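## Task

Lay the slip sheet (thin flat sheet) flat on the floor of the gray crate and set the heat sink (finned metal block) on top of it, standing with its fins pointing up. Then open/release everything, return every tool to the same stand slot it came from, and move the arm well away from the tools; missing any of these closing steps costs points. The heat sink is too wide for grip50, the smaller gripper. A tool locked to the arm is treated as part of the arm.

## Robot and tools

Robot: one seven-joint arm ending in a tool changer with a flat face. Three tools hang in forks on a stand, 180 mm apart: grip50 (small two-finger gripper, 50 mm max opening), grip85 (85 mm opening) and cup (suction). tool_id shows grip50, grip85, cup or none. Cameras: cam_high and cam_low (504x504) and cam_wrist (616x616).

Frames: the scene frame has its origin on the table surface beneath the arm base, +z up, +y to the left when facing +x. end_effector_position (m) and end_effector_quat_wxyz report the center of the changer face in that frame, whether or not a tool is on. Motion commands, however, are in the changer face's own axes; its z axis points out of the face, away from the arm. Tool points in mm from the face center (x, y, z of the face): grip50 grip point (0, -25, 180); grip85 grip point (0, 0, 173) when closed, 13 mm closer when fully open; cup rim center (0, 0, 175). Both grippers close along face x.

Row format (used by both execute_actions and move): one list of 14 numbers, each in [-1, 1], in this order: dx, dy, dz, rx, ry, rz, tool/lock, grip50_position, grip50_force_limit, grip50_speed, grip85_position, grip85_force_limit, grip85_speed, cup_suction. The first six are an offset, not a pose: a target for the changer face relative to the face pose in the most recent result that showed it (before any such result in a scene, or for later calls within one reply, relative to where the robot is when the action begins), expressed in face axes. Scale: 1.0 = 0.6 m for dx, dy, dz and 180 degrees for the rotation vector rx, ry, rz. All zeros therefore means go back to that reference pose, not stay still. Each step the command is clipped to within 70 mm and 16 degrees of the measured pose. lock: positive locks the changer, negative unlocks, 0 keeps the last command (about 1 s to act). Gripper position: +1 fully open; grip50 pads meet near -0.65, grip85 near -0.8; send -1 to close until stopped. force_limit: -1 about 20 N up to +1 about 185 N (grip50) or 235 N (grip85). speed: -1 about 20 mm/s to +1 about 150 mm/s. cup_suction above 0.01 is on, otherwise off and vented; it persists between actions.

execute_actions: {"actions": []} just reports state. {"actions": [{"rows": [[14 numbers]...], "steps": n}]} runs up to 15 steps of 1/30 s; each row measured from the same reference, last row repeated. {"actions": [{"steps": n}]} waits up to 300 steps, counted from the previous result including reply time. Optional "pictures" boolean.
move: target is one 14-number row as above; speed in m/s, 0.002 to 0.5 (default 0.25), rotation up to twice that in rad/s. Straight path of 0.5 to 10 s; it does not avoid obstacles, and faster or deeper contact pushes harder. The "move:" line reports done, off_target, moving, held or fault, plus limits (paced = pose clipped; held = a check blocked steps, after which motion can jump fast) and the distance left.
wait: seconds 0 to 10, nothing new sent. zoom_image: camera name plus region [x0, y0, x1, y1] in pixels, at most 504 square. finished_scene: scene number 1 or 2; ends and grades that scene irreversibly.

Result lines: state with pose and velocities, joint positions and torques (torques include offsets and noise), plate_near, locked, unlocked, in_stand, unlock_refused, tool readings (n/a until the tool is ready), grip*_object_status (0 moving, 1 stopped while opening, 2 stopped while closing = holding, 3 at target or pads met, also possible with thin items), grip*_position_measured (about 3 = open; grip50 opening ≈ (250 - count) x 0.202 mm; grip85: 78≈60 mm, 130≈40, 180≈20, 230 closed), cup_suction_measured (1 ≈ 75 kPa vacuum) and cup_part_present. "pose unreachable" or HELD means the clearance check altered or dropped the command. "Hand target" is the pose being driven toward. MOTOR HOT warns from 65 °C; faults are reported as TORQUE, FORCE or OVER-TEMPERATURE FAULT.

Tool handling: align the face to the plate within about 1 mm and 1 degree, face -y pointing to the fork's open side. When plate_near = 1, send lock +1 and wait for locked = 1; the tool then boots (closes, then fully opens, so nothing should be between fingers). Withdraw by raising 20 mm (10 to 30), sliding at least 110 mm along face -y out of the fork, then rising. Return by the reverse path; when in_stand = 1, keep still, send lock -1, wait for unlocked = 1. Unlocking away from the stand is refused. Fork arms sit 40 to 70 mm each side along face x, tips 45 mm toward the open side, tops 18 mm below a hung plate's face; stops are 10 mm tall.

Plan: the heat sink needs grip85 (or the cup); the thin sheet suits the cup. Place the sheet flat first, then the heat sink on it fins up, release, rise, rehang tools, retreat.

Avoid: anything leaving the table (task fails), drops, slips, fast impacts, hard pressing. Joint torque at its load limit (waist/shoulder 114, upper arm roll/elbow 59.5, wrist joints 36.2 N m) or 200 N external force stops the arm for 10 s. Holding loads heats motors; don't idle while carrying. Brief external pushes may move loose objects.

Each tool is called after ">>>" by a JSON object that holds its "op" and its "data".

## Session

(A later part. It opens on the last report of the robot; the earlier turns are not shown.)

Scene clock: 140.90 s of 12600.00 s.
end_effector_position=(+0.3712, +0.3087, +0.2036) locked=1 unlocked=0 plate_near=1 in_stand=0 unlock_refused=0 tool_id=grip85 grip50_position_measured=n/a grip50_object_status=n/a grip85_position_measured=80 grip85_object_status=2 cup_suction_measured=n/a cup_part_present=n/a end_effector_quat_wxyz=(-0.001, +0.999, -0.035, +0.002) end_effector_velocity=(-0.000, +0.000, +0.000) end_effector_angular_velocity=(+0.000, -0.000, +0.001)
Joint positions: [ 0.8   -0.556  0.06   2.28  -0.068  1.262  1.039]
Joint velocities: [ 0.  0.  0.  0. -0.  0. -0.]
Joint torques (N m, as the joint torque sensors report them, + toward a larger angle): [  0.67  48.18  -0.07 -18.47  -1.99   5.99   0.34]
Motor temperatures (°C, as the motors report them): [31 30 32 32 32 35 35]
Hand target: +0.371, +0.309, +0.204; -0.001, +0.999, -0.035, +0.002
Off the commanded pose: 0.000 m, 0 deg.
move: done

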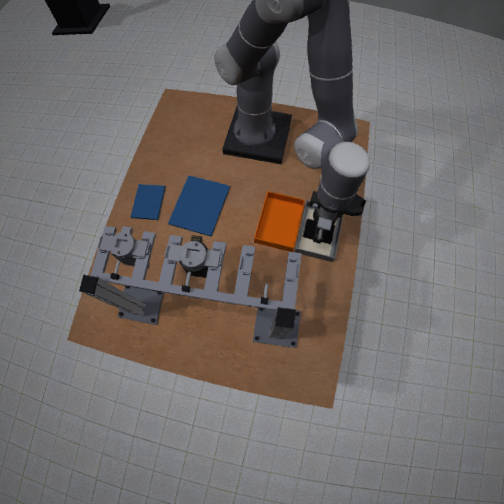

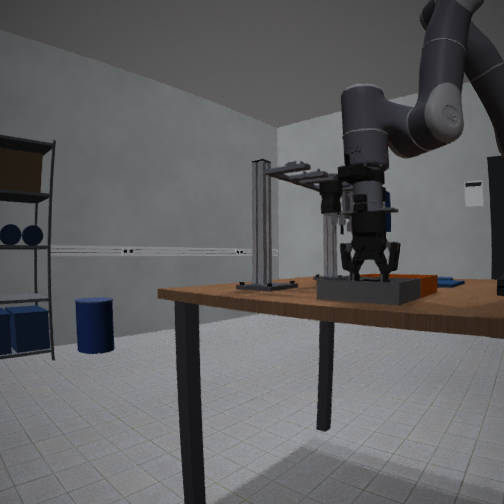

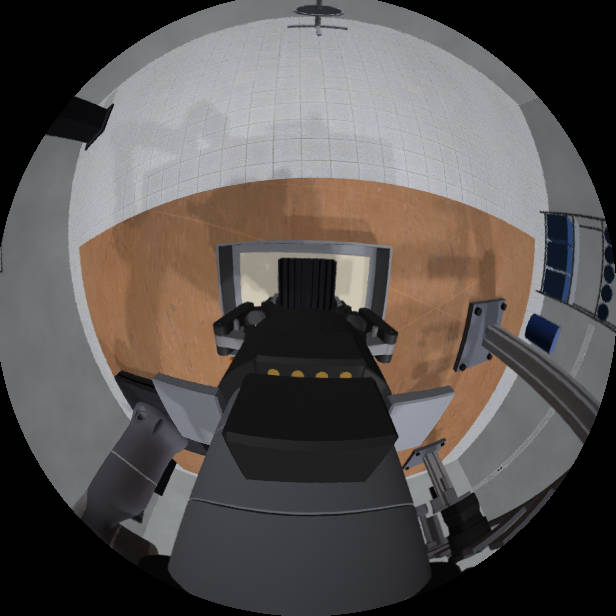

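>>> {"op": "move", "data": {"target": [0,0,0.006,0,0,0,0,0,0,0,-1,-0.4,-0.5,0], "speed": 0.008}}

>>> {"op": "move", "data": {"target": [0,0,0,0,0,0,0,0,0,0,1,-0.4,0,0]}}

>>> {"op": "move", "data": {"target": [0,0,-0.1,0,0,0,0,0,0,0,1,-0.4,0,0], "speed": 0.15}}

>>> {"op": "move", "data": {"target": [0.1438,0.2305,-0.2,0,0,-0.5417,0,0,0,0,1,-0.4,0,0], "speed": 0.4}}

Scene clock: 142.67 s of 12600.00 s.
end_effector_position=(+0.3712, +0.3087, +0.2001) locked=1 unlocked=0 plate_near=1 in_stand=0 unlock_refused=0 tool_id=grip85 grip50_position_measured=n/a grip50_object_status=n/a grip85_position_measured=80 grip85_object_status=2 cup_suction_measured=n/a cup_part_present=n/a end_effector_quat_wxyz=(-0.001, +0.999, -0.035, +0.002) end_effector_velocity=(+0.000, +0.000, +0.000) end_effector_angular_velocity=(+0.000, -0.000, -0.001)
Joint positions: [ 0.802 -0.566  0.058  2.279 -0.068  1.272  1.039]
Joint velocities: [ 0.  0. -0. -0.  0.  0.  0.]
Joint torques (N m, as the joint torque sensors report them, + toward a larger angle): [  1.32  44.93  -0.3  -17.68  -1.81   5.55   0.19]
Motor temperatures (°C, as the motors report them): [31 30 32 32 32 35 35]
Hand target: +0.371, +0.309, +0.200; -0.001, +0.999, -0.035, +0.002
Off the commanded pose: 0.000 m, 0 deg.
move: done

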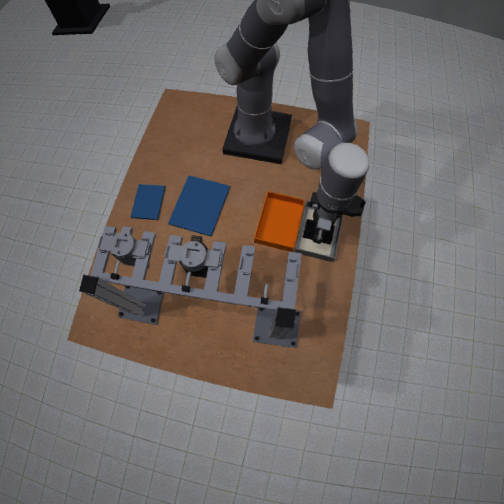

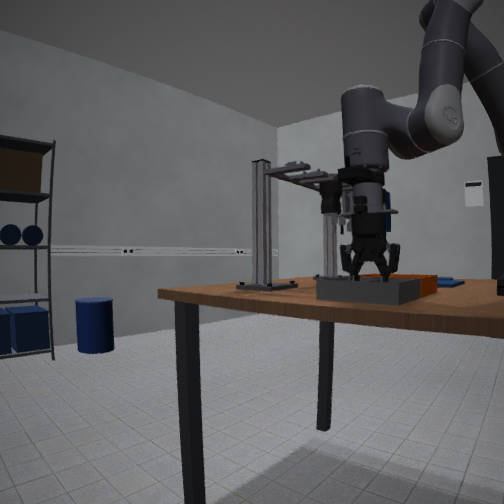

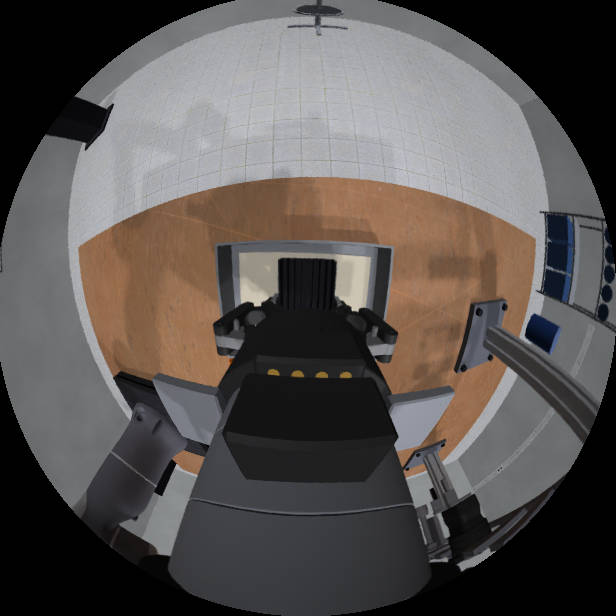

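Scene clock: 143.43 s of 12600.00 s.
end_effector_position=(+0.3712, +0.3087, +0.2001) locked=1 unlocked=0 plate_near=1 in_stand=0 unlock_refused=0 tool_id=grip85 grip50_position_measured=n/a grip50_object_status=n/a grip85_position_measured=3 grip85_object_status=3 cup_suction_measured=n/a cup_part_present=n/a end_effector_quat_wxyz=(-0.001, +0.999, -0.035, +0.002) end_effector_velocity=(+0.000, +0.000, +0.000) end_effector_angular_velocity=(+0.000, -0.000, +0.001)
Joint positions: [ 0.802 -0.566  0.058  2.28  -0.068  1.272  1.039]
Joint velocities: [-0. -0. -0. -0. -0.  0. -0.]
Joint torques (N m, as the joint torque sensors report them, + toward a larger angle): [  0.5   45.75   1.35 -17.85  -1.97   5.85  -0.19]
Motor temperatures (°C, as the motors report them): [31 30 32 32 32 35 35]
Hand target: +0.371, +0.309, +0.200; -0.001, +0.999, -0.035, +0.002
Off the commanded pose: 0.000 m, 0 deg.
move: done

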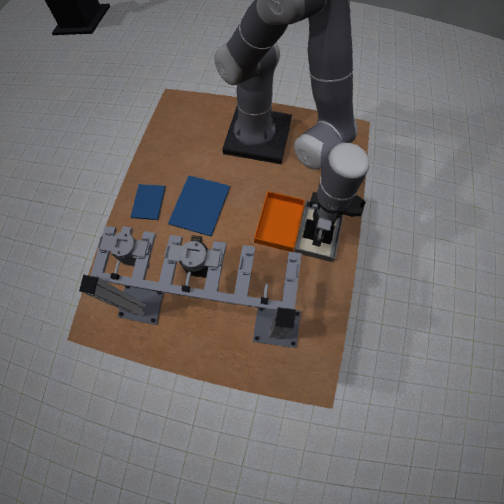

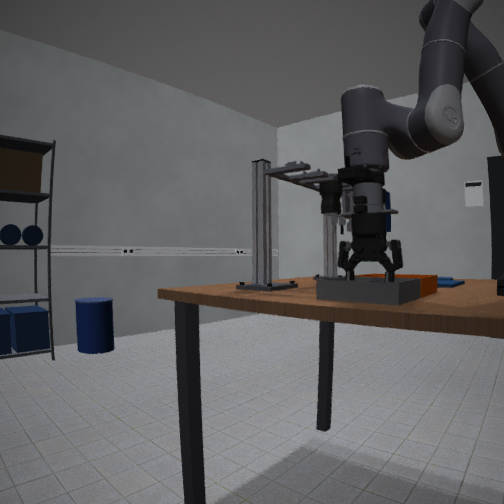

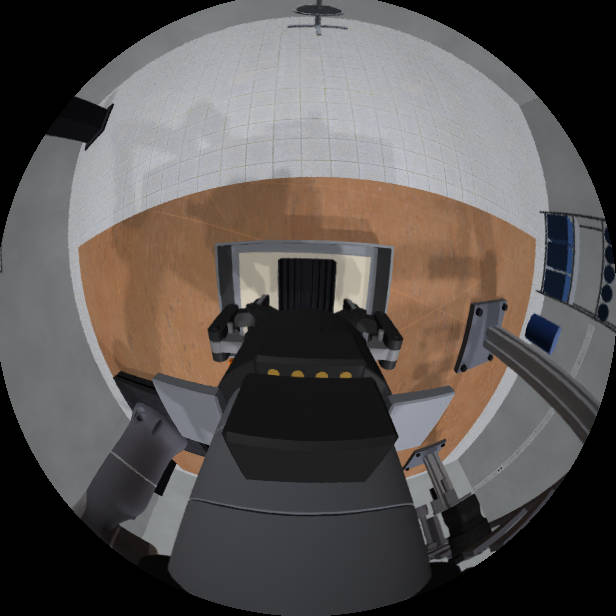

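Scene clock: 144.17 s of 12600.00 s.
end_effector_position=(+0.3710, +0.3086, +0.2604) locked=1 unlocked=0 plate_near=1 in_stand=0 unlock_refused=0 tool_id=grip85 grip50_position_measured=n/a grip50_object_status=n/a grip85_position_measured=3 grip85_object_status=3 cup_suction_measured=n/a cup_part_present=n/a end_effector_quat_wxyz=(-0.001, +0.999, -0.035, +0.002) end_effector_velocity=(-0.000, -0.000, -0.000) end_effector_angular_velocity=(-0.000, +0.001, +0.001)
Joint positions: [ 0.779 -0.403  0.086  2.275 -0.052  1.103  1.028]
Joint velocities: [ 0.    -0.001  0.     0.     0.001 -0.    -0.001]
Joint torques (N m, as the joint torque sensors report them, + toward a larger angle): [ -0.78  42.89   1.68 -22.32  -2.25   6.14   0.04]
Motor temperatures (°C, as the motors report them): [31 30 32 32 32 35 35]
Hand target: +0.371, +0.309, +0.260; -0.001, +0.999, -0.035, +0.002
Off the commanded pose: 0.000 m, 0 deg.
move: done

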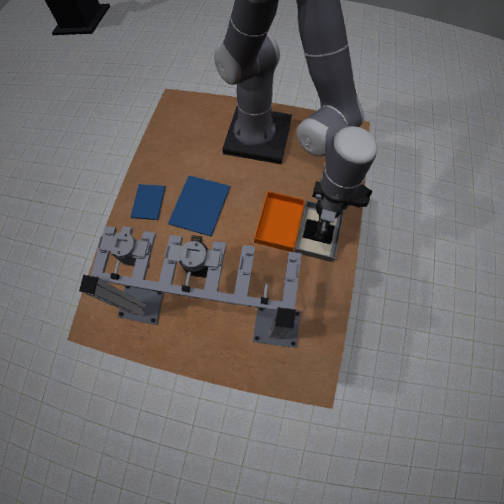

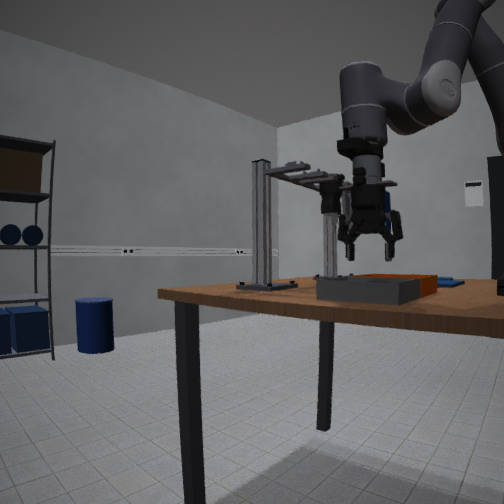

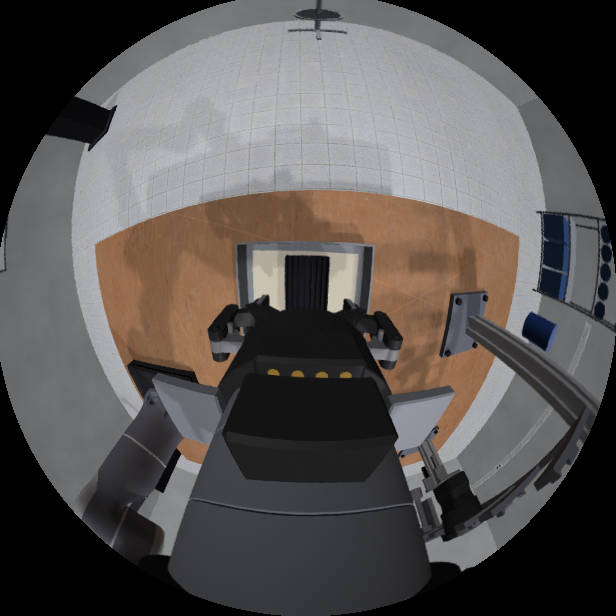

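Scene clock: 146.67 s of 12600.00 s.
end_effector_position=(+0.4471, +0.1640, +0.3811) locked=1 unlocked=0 plate_near=1 in_stand=0 unlock_refused=0 tool_id=grip85 grip50_position_measured=n/a grip50_object_status=n/a grip85_position_measured=3 grip85_object_status=3 cup_suction_measured=n/a cup_part_present=n/a end_effector_quat_wxyz=(+0.001, +0.685, +0.728, +0.002) end_effector_velocity=(-0.000, +0.000, +0.000) end_effector_angular_velocity=(+0.000, -0.000, -0.000)
Joint positions: [ 0.302 -0.145  0.23   2.181 -0.033  0.747 -1.027]
Joint velocities: [ 0.001  0.    -0.    -0.     0.     0.     0.001]
Joint torques (N m, as the joint torque sensors report them, + toward a larger angle): [  0.09  37.3    2.23 -30.44  -3.85   6.04   0.21]
Motor temperatures (°C, as the motors report them): [31 30 32 32 32 35 35]
Hand target: +0.447, +0.164, +0.381; +0.001, +0.685, +0.728, +0.002
Off the commanded pose: 0.001 m, 0 deg.
move: done

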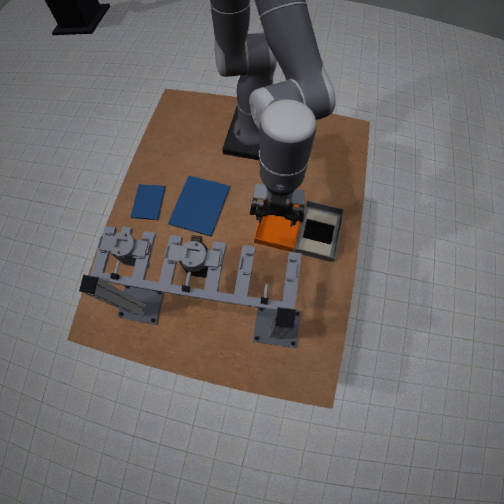

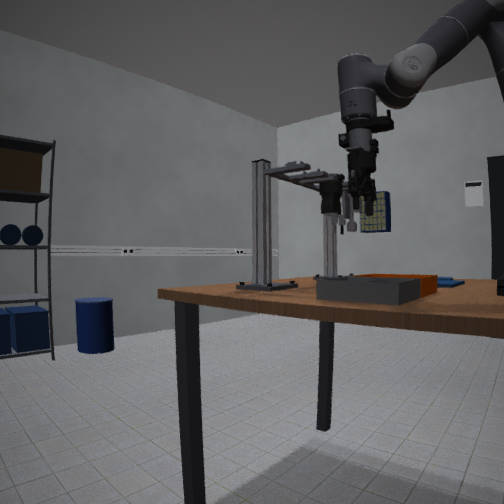

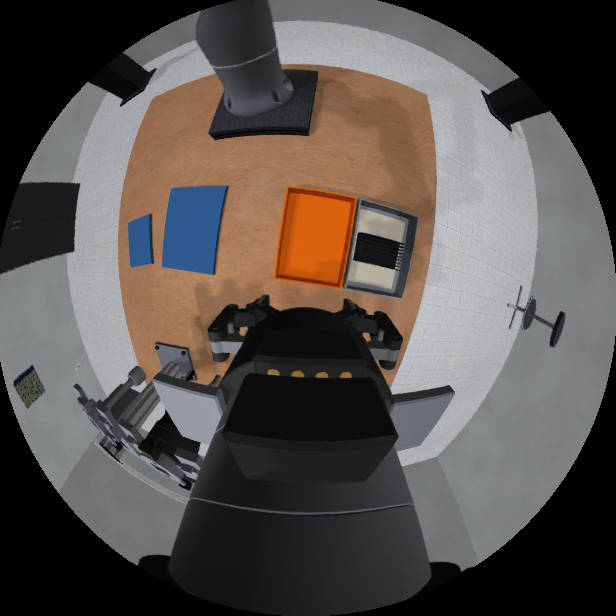

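>>> {"op": "move", "data": {"target": [0.0014,0.3007,0,0,0,0,0,0,0,0,1,0,0,0], "speed": 0.12}}

>>> {"op": "move", "data": {"target": [0,0,0.034,0,0,0,0,0,0,0,1,0,0,0], "speed": 0.015}}

>>> {"op": "move", "data": {"target": [0,0,0,0,0,0,-1,0,0,0,1,0,0,0]}}

>>> {"op": "execute_actions", "data": {"actions": [{"steps":24}]}}

Scene clock: 153.67 s of 12600.00 s.
end_effector_position=(+0.6272, +0.1752, +0.3818) locked=1 unlocked=0 plate_near=1 in_stand=0 unlock_refused=0 tool_id=grip85 grip50_position_measured=n/a grip50_object_status=n/a grip85_position_measured=3 grip85_object_status=3 cup_suction_measured=n/a cup_part_present=n/a end_effector_quat_wxyz=(+0.001, +0.686, +0.728, +0.002) end_effector_velocity=(-0.000, +0.000, +0.001) end_effector_angular_velocity=(+0.000, -0.001, -0.000)
Joint positions: [ 0.282 -0.511  0.129  1.657 -0.066  0.587 -1.148]
Joint velocities: [ 0.     0.001  0.    -0.     0.     0.     0.   ]
Joint torques (N m, as the joint torque sensors report them, + toward a larger angle): [ -0.77  60.13   4.08 -33.42  -4.6    5.83  -0.07]
Motor temperatures (°C, as the motors report them): [31 30 32 32 32 35 35]
Hand target: +0.627, +0.175, +0.382; +0.001, +0.686, +0.728, +0.002
Off the commanded pose: 0.001 m, 0 deg.
move: done

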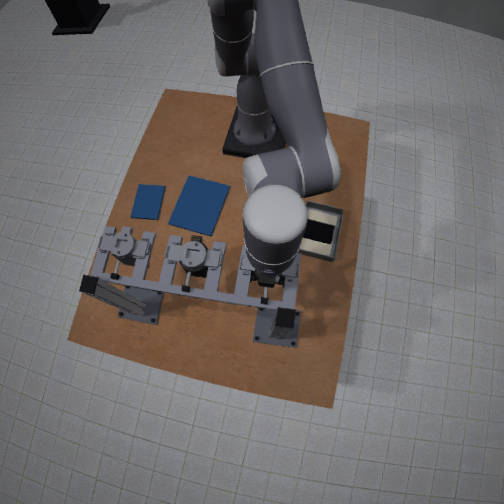

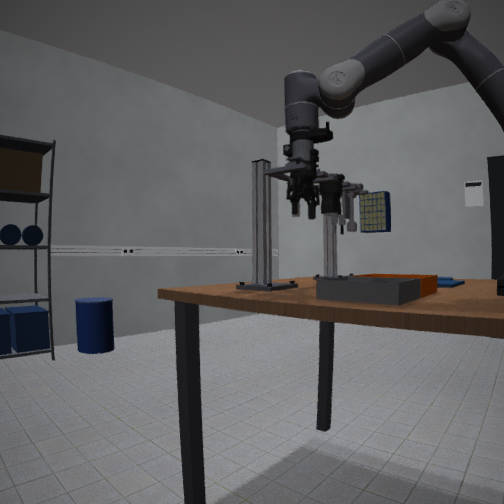

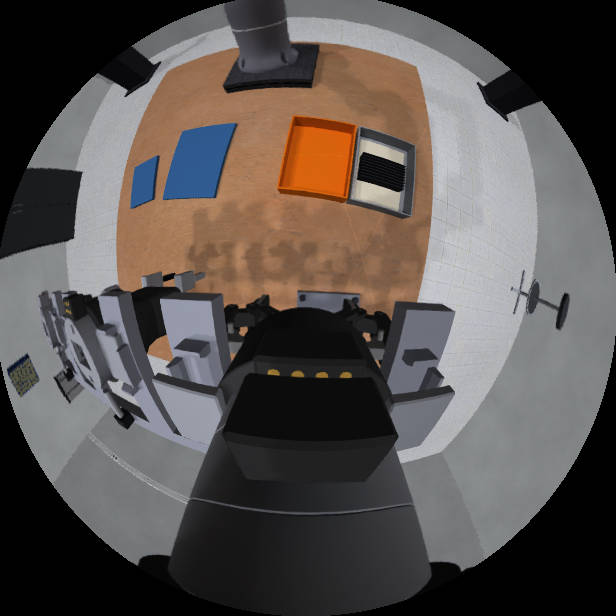

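Scene clock: 155.23 s of 12600.00 s.
end_effector_position=(+0.6274, +0.1753, +0.3618) locked=1 unlocked=0 plate_near=1 in_stand=1 unlock_refused=0 tool_id=grip85 grip50_position_measured=n/a grip50_object_status=n/a grip85_position_measured=3 grip85_object_status=3 cup_suction_measured=n/a cup_part_present=n/a end_effector_quat_wxyz=(+0.001, +0.686, +0.728, +0.003) end_effector_velocity=(-0.000, -0.000, -0.000) end_effector_angular_velocity=(-0.000, +0.000, +0.001)
Joint positions: [ 0.283 -0.537  0.127  1.676 -0.069  0.632 -1.145]
Joint velocities: [-0.    -0.    -0.     0.    -0.    -0.    -0.001]
Joint torques (N m, as the joint torque sensors report them, + toward a larger angle): [ -0.26  56.43   1.75 -32.54  -4.58   6.55   0.82]
Motor temperatures (°C, as the motors report them): [31 30 32 32 32 35 35]
Hand target: +0.627, +0.175, +0.361; +0.001, +0.686, +0.728, +0.002
Off the commanded pose: 0.000 m, 0 deg.
move: done

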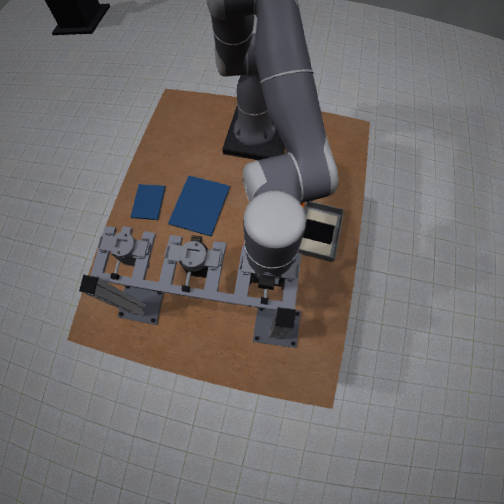

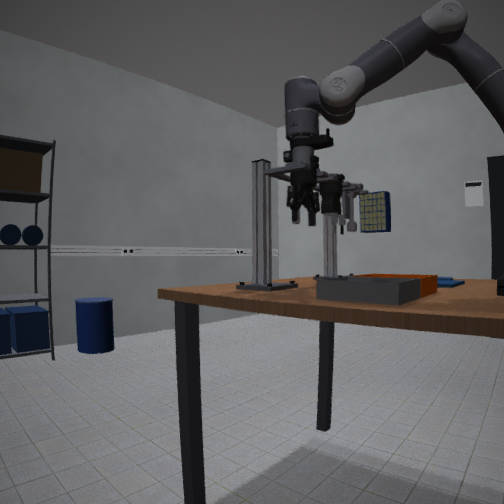

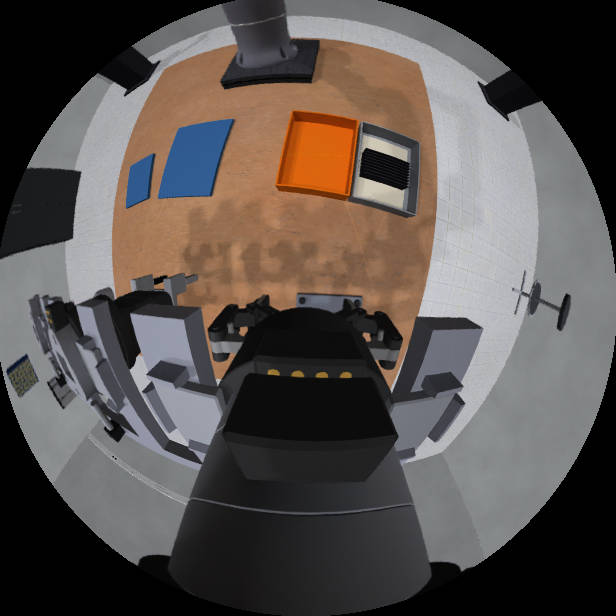

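Scene clock: 155.73 s of 12600.00 s.
end_effector_position=(+0.6273, +0.1753, +0.3616) locked=0 unlocked=0 plate_near=1 in_stand=1 unlock_refused=0 tool_id=none grip50_position_measured=n/a grip50_object_status=n/a grip85_position_measured=n/a grip85_object_status=n/a cup_suction_measured=n/a cup_part_present=n/a end_effector_quat_wxyz=(+0.001, +0.686, +0.728, +0.002) end_effector_velocity=(-0.000, +0.000, -0.000) end_effector_angular_velocity=(+0.000, +0.000, -0.001)
Joint positions: [ 0.283 -0.537  0.127  1.676 -0.069  0.632 -1.145]
Joint velocities: [ 0. -0. -0.  0.  0. -0.  0.]
Joint torques (N m, as the joint torque sensors report them, + toward a larger angle): [ -0.04  51.56   2.6  -28.23  -3.51   4.73   0.17]
Motor temperatures (°C, as the motors report them): [31 30 32 32 32 35 35]
Hand target: +0.627, +0.175, +0.362; +0.001, +0.686, +0.728, +0.003
Off the commanded pose: 0.000 m, 0 deg.
move: done

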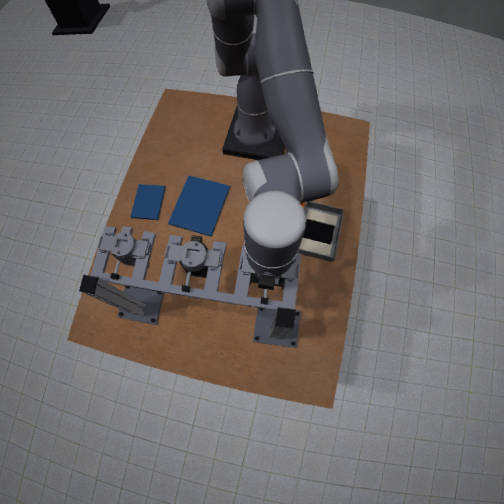

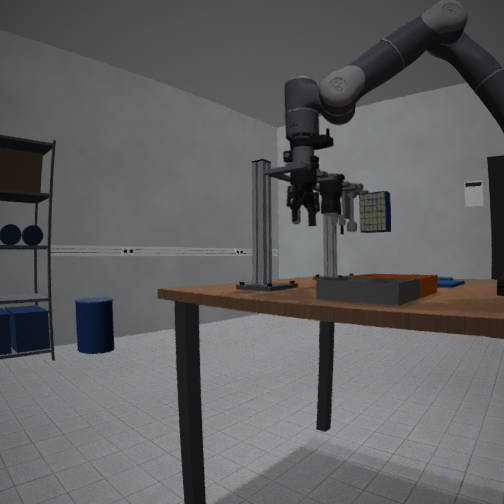

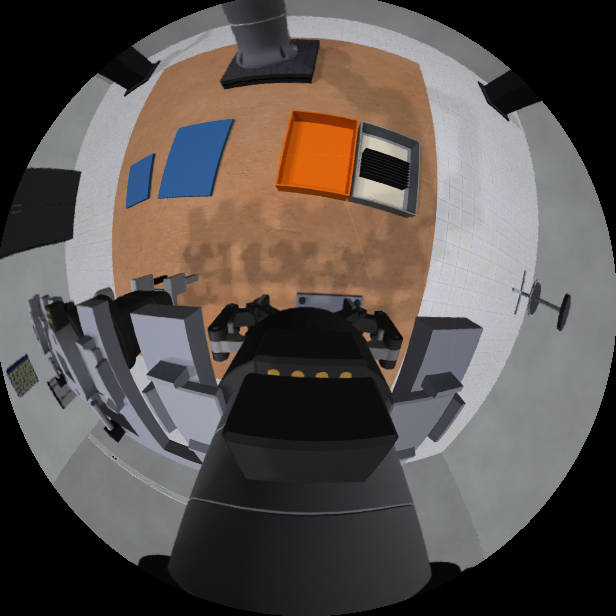

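Scene clock: 156.53 s of 12600.00 s.
end_effector_position=(+0.6273, +0.1753, +0.3616) locked=0 unlocked=1 plate_near=1 in_stand=1 unlock_refused=0 tool_id=none grip50_position_measured=n/a grip50_object_status=n/a grip85_position_measured=n/a grip85_object_status=n/a cup_suction_measured=n/a cup_part_present=n/a end_effector_quat_wxyz=(+0.001, +0.686, +0.728, +0.002) end_effector_velocity=(-0.000, +0.000, -0.000) end_effector_angular_velocity=(+0.000, +0.000, +0.000)
Joint positions: [ 0.283 -0.537  0.127  1.676 -0.069  0.632 -1.145]
Joint velocities: [ 0.  0. -0.  0.  0.  0. -0.]
Joint torques (N m, as the joint torque sensors report them, + toward a larger angle): [ -0.73  51.67   2.26 -28.38  -3.65   4.55  -0.25]
Motor temperatures (°C, as the motors report them): [31 30 32 32 32 35 35]
Hand target: +0.627, +0.175, +0.362; +0.001, +0.686, +0.728, +0.003
Off the commanded pose: 0.000 m, 0 deg.
Steps of this call (steps 1 to 24: nothing new was sent). Readings (end_effector_position | what the end effector reports):
1: (+0.6273, +0.1753, +0.3616) | locked=0 unlocked=0 plate_near=1 in_stand=1 unlock_refused=0 tool_id=none grip50_position_measured=n/a grip50_object_status=n/a grip85_position_measured=n/a grip85_object_status=n/a cup_suction_measured=n/a cup_part_present=n/a
2: (+0.6273, +0.1753, +0.3616) | locked=0 unlocked=0 plate_near=1 in_stand=1 unlock_refused=0 tool_id=none grip50_position_measured=n/a grip50_object_status=n/a grip85_position_measured=n/a grip85_object_status=n/a cup_suction_measured=n/a cup_part_present=n/a
4: (+0.6273, +0.1753, +0.3616) | locked=0 unlocked=0 plate_near=1 in_stand=1 unlock_refused=0 tool_id=none grip50_position_measured=n/a grip50_object_status=n/a grip85_position_measured=n/a grip85_object_status=n/a cup_suction_measured=n/a cup_part_present=n/a
8: (+0.6273, +0.1753, +0.3616) | locked=0 unlocked=0 plate_near=1 in_stand=1 unlock_refused=0 tool_id=none grip50_position_measured=n/a grip50_object_status=n/a grip85_position_measured=n/a grip85_object_status=n/a cup_suction_measured=n/a cup_part_present=n/a
24: the state above

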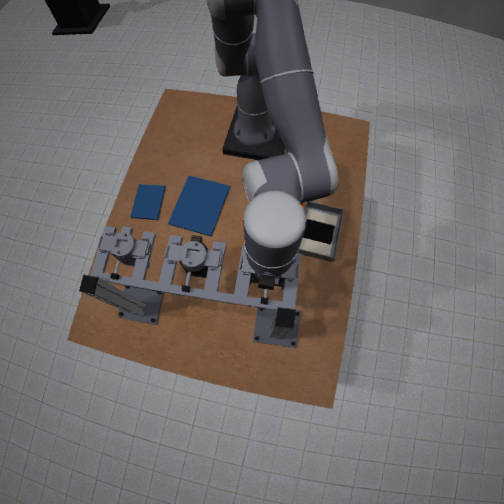

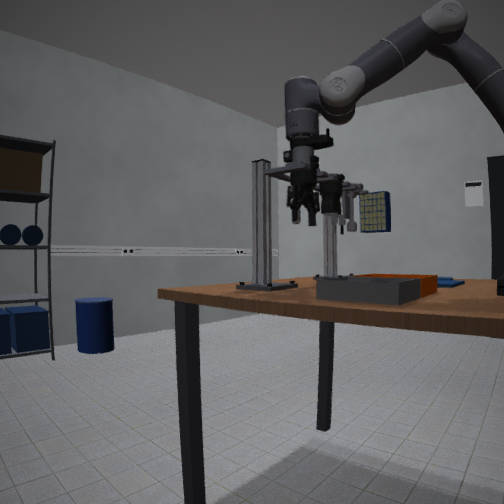

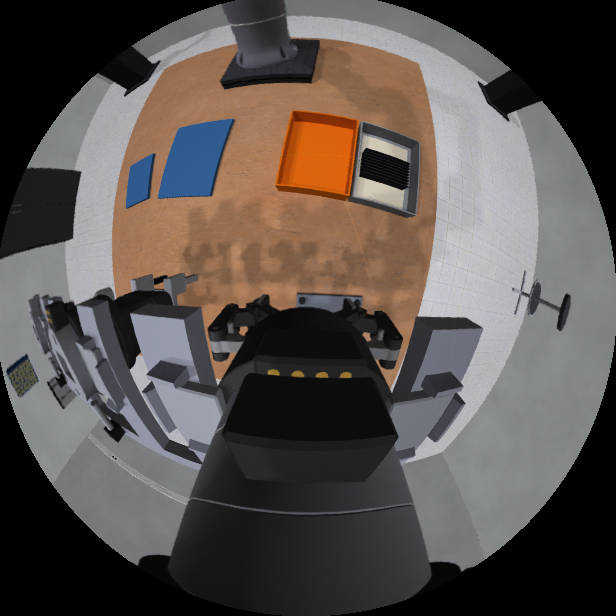

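>>> {"op": "move", "data": {"target": [0,0,-0.04,0,0,0,0,0,0,0,1,0,0,0], "speed": 0.04}}

>>> {"op": "move", "data": {"target": [0,-0.4,-0.25,0,0,0,0,0,0,0,1,0,0,0]}}

>>> {"op": "finished_scene", "data": {"scene": 1}}

Scene clock: 158.33 s of 12600.00 s.
end_effector_position=(+0.6272, +0.1753, +0.3858) locked=0 unlocked=1 plate_near=0 in_stand=0 unlock_refused=0 tool_id=none grip50_position_measured=n/a grip50_object_status=n/a grip85_position_measured=n/a grip85_object_status=n/a cup_suction_measured=n/a cup_part_present=n/a end_effector_quat_wxyz=(+0.001, +0.686, +0.728, +0.002) end_effector_velocity=(+0.000, +0.000, +0.000) end_effector_angular_velocity=(+0.000, -0.000, +0.001)
Joint positions: [ 0.281 -0.506  0.13   1.653 -0.065  0.578 -1.148]
Joint velocities: [ 0.    -0.     0.    -0.     0.    -0.    -0.001]
Joint torques (N m, as the joint torque sensors report them, + toward a larger angle): [ -1.4   50.19   3.34 -28.3   -3.41   4.47  -0.24]
Motor temperatures (°C, as the motors report them): [31 30 32 32 32 35 35]
Hand target: +0.627, +0.175, +0.386; +0.001, +0.686, +0.728, +0.002
Off the commanded pose: 0.000 m, 0 deg.
move: done

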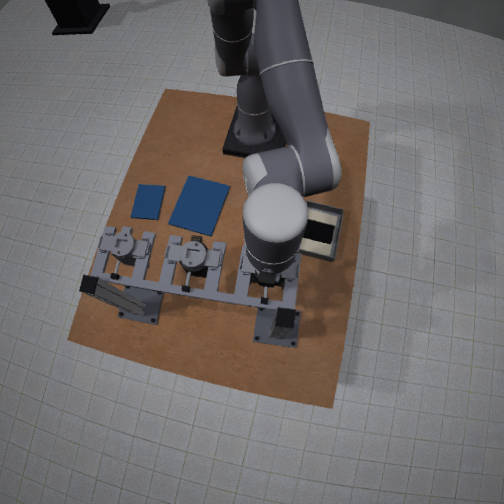

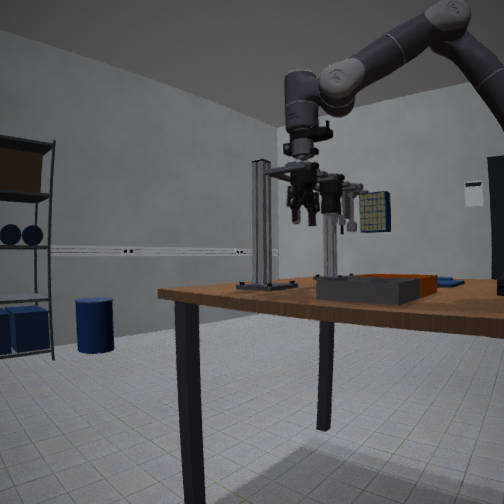

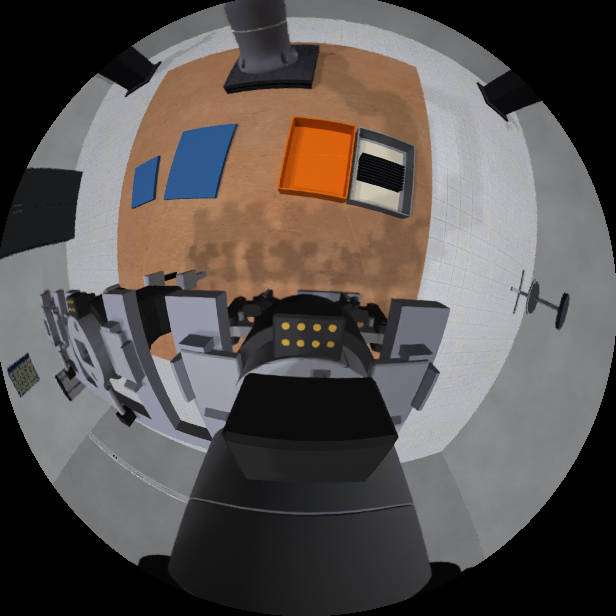

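Scene clock: 159.83 s of 12600.00 s.
end_effector_position=(+0.3864, +0.1611, +0.5351) locked=0 unlocked=1 plate_near=0 in_stand=0 unlock_refused=0 tool_id=none grip50_position_measured=n/a grip50_object_status=n/a grip85_position_measured=n/a grip85_object_status=n/a cup_suction_measured=n/a cup_part_present=n/a end_effector_quat_wxyz=(+0.002, +0.685, +0.728, +0.002) end_effector_velocity=(+0.000, +0.000, -0.001) end_effector_angular_velocity=(-0.000, +0.001, +0.001)
Joint positions: [ 0.284  0.186  0.281  2.044  0.062  0.29  -1.037]
Joint velocities: [ 0.    -0.001 -0.     0.     0.     0.    -0.001]
Joint torques (N m, as the joint torque sensors report them, + toward a larger angle): [ -1.11  21.38  -3.03 -30.51  -4.41   4.83   0.18]
Motor temperatures (°C, as the motors report them): [31 30 32 32 32 35 35]
Hand target: +0.387, +0.161, +0.535; +0.002, +0.685, +0.728, +0.002
Off the commanded pose: 0.001 m, 0 deg.
move: done

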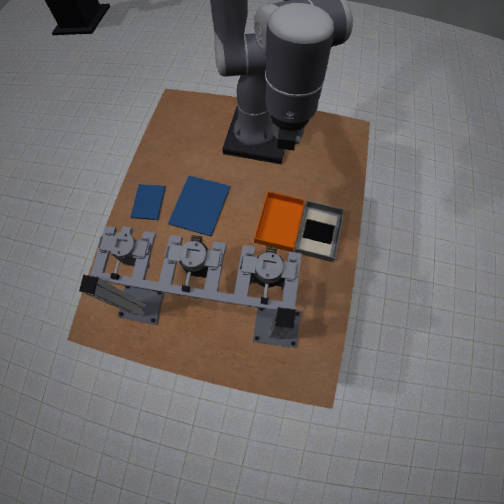

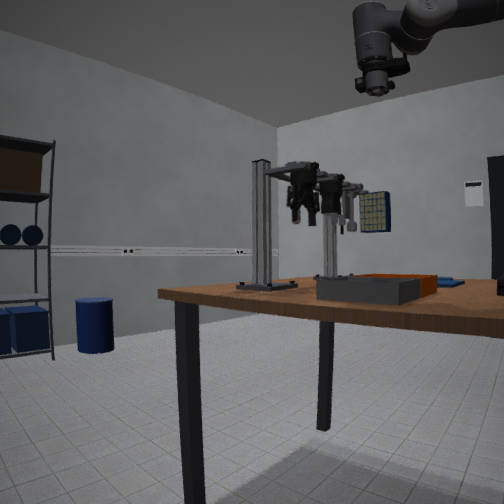

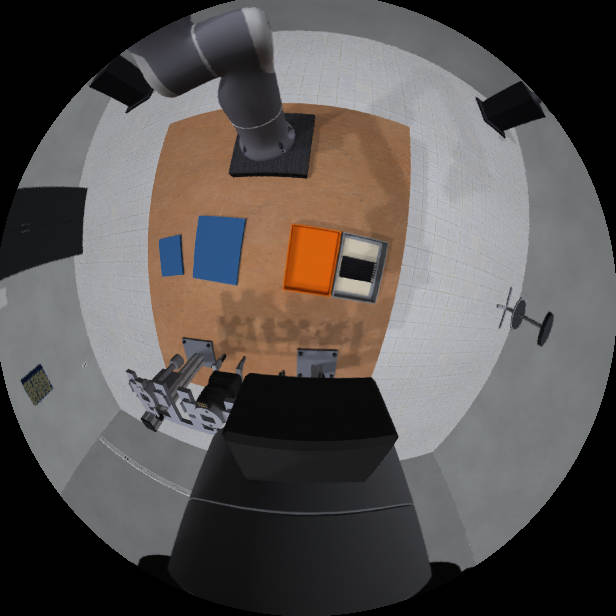

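The scene is finished: the task was done.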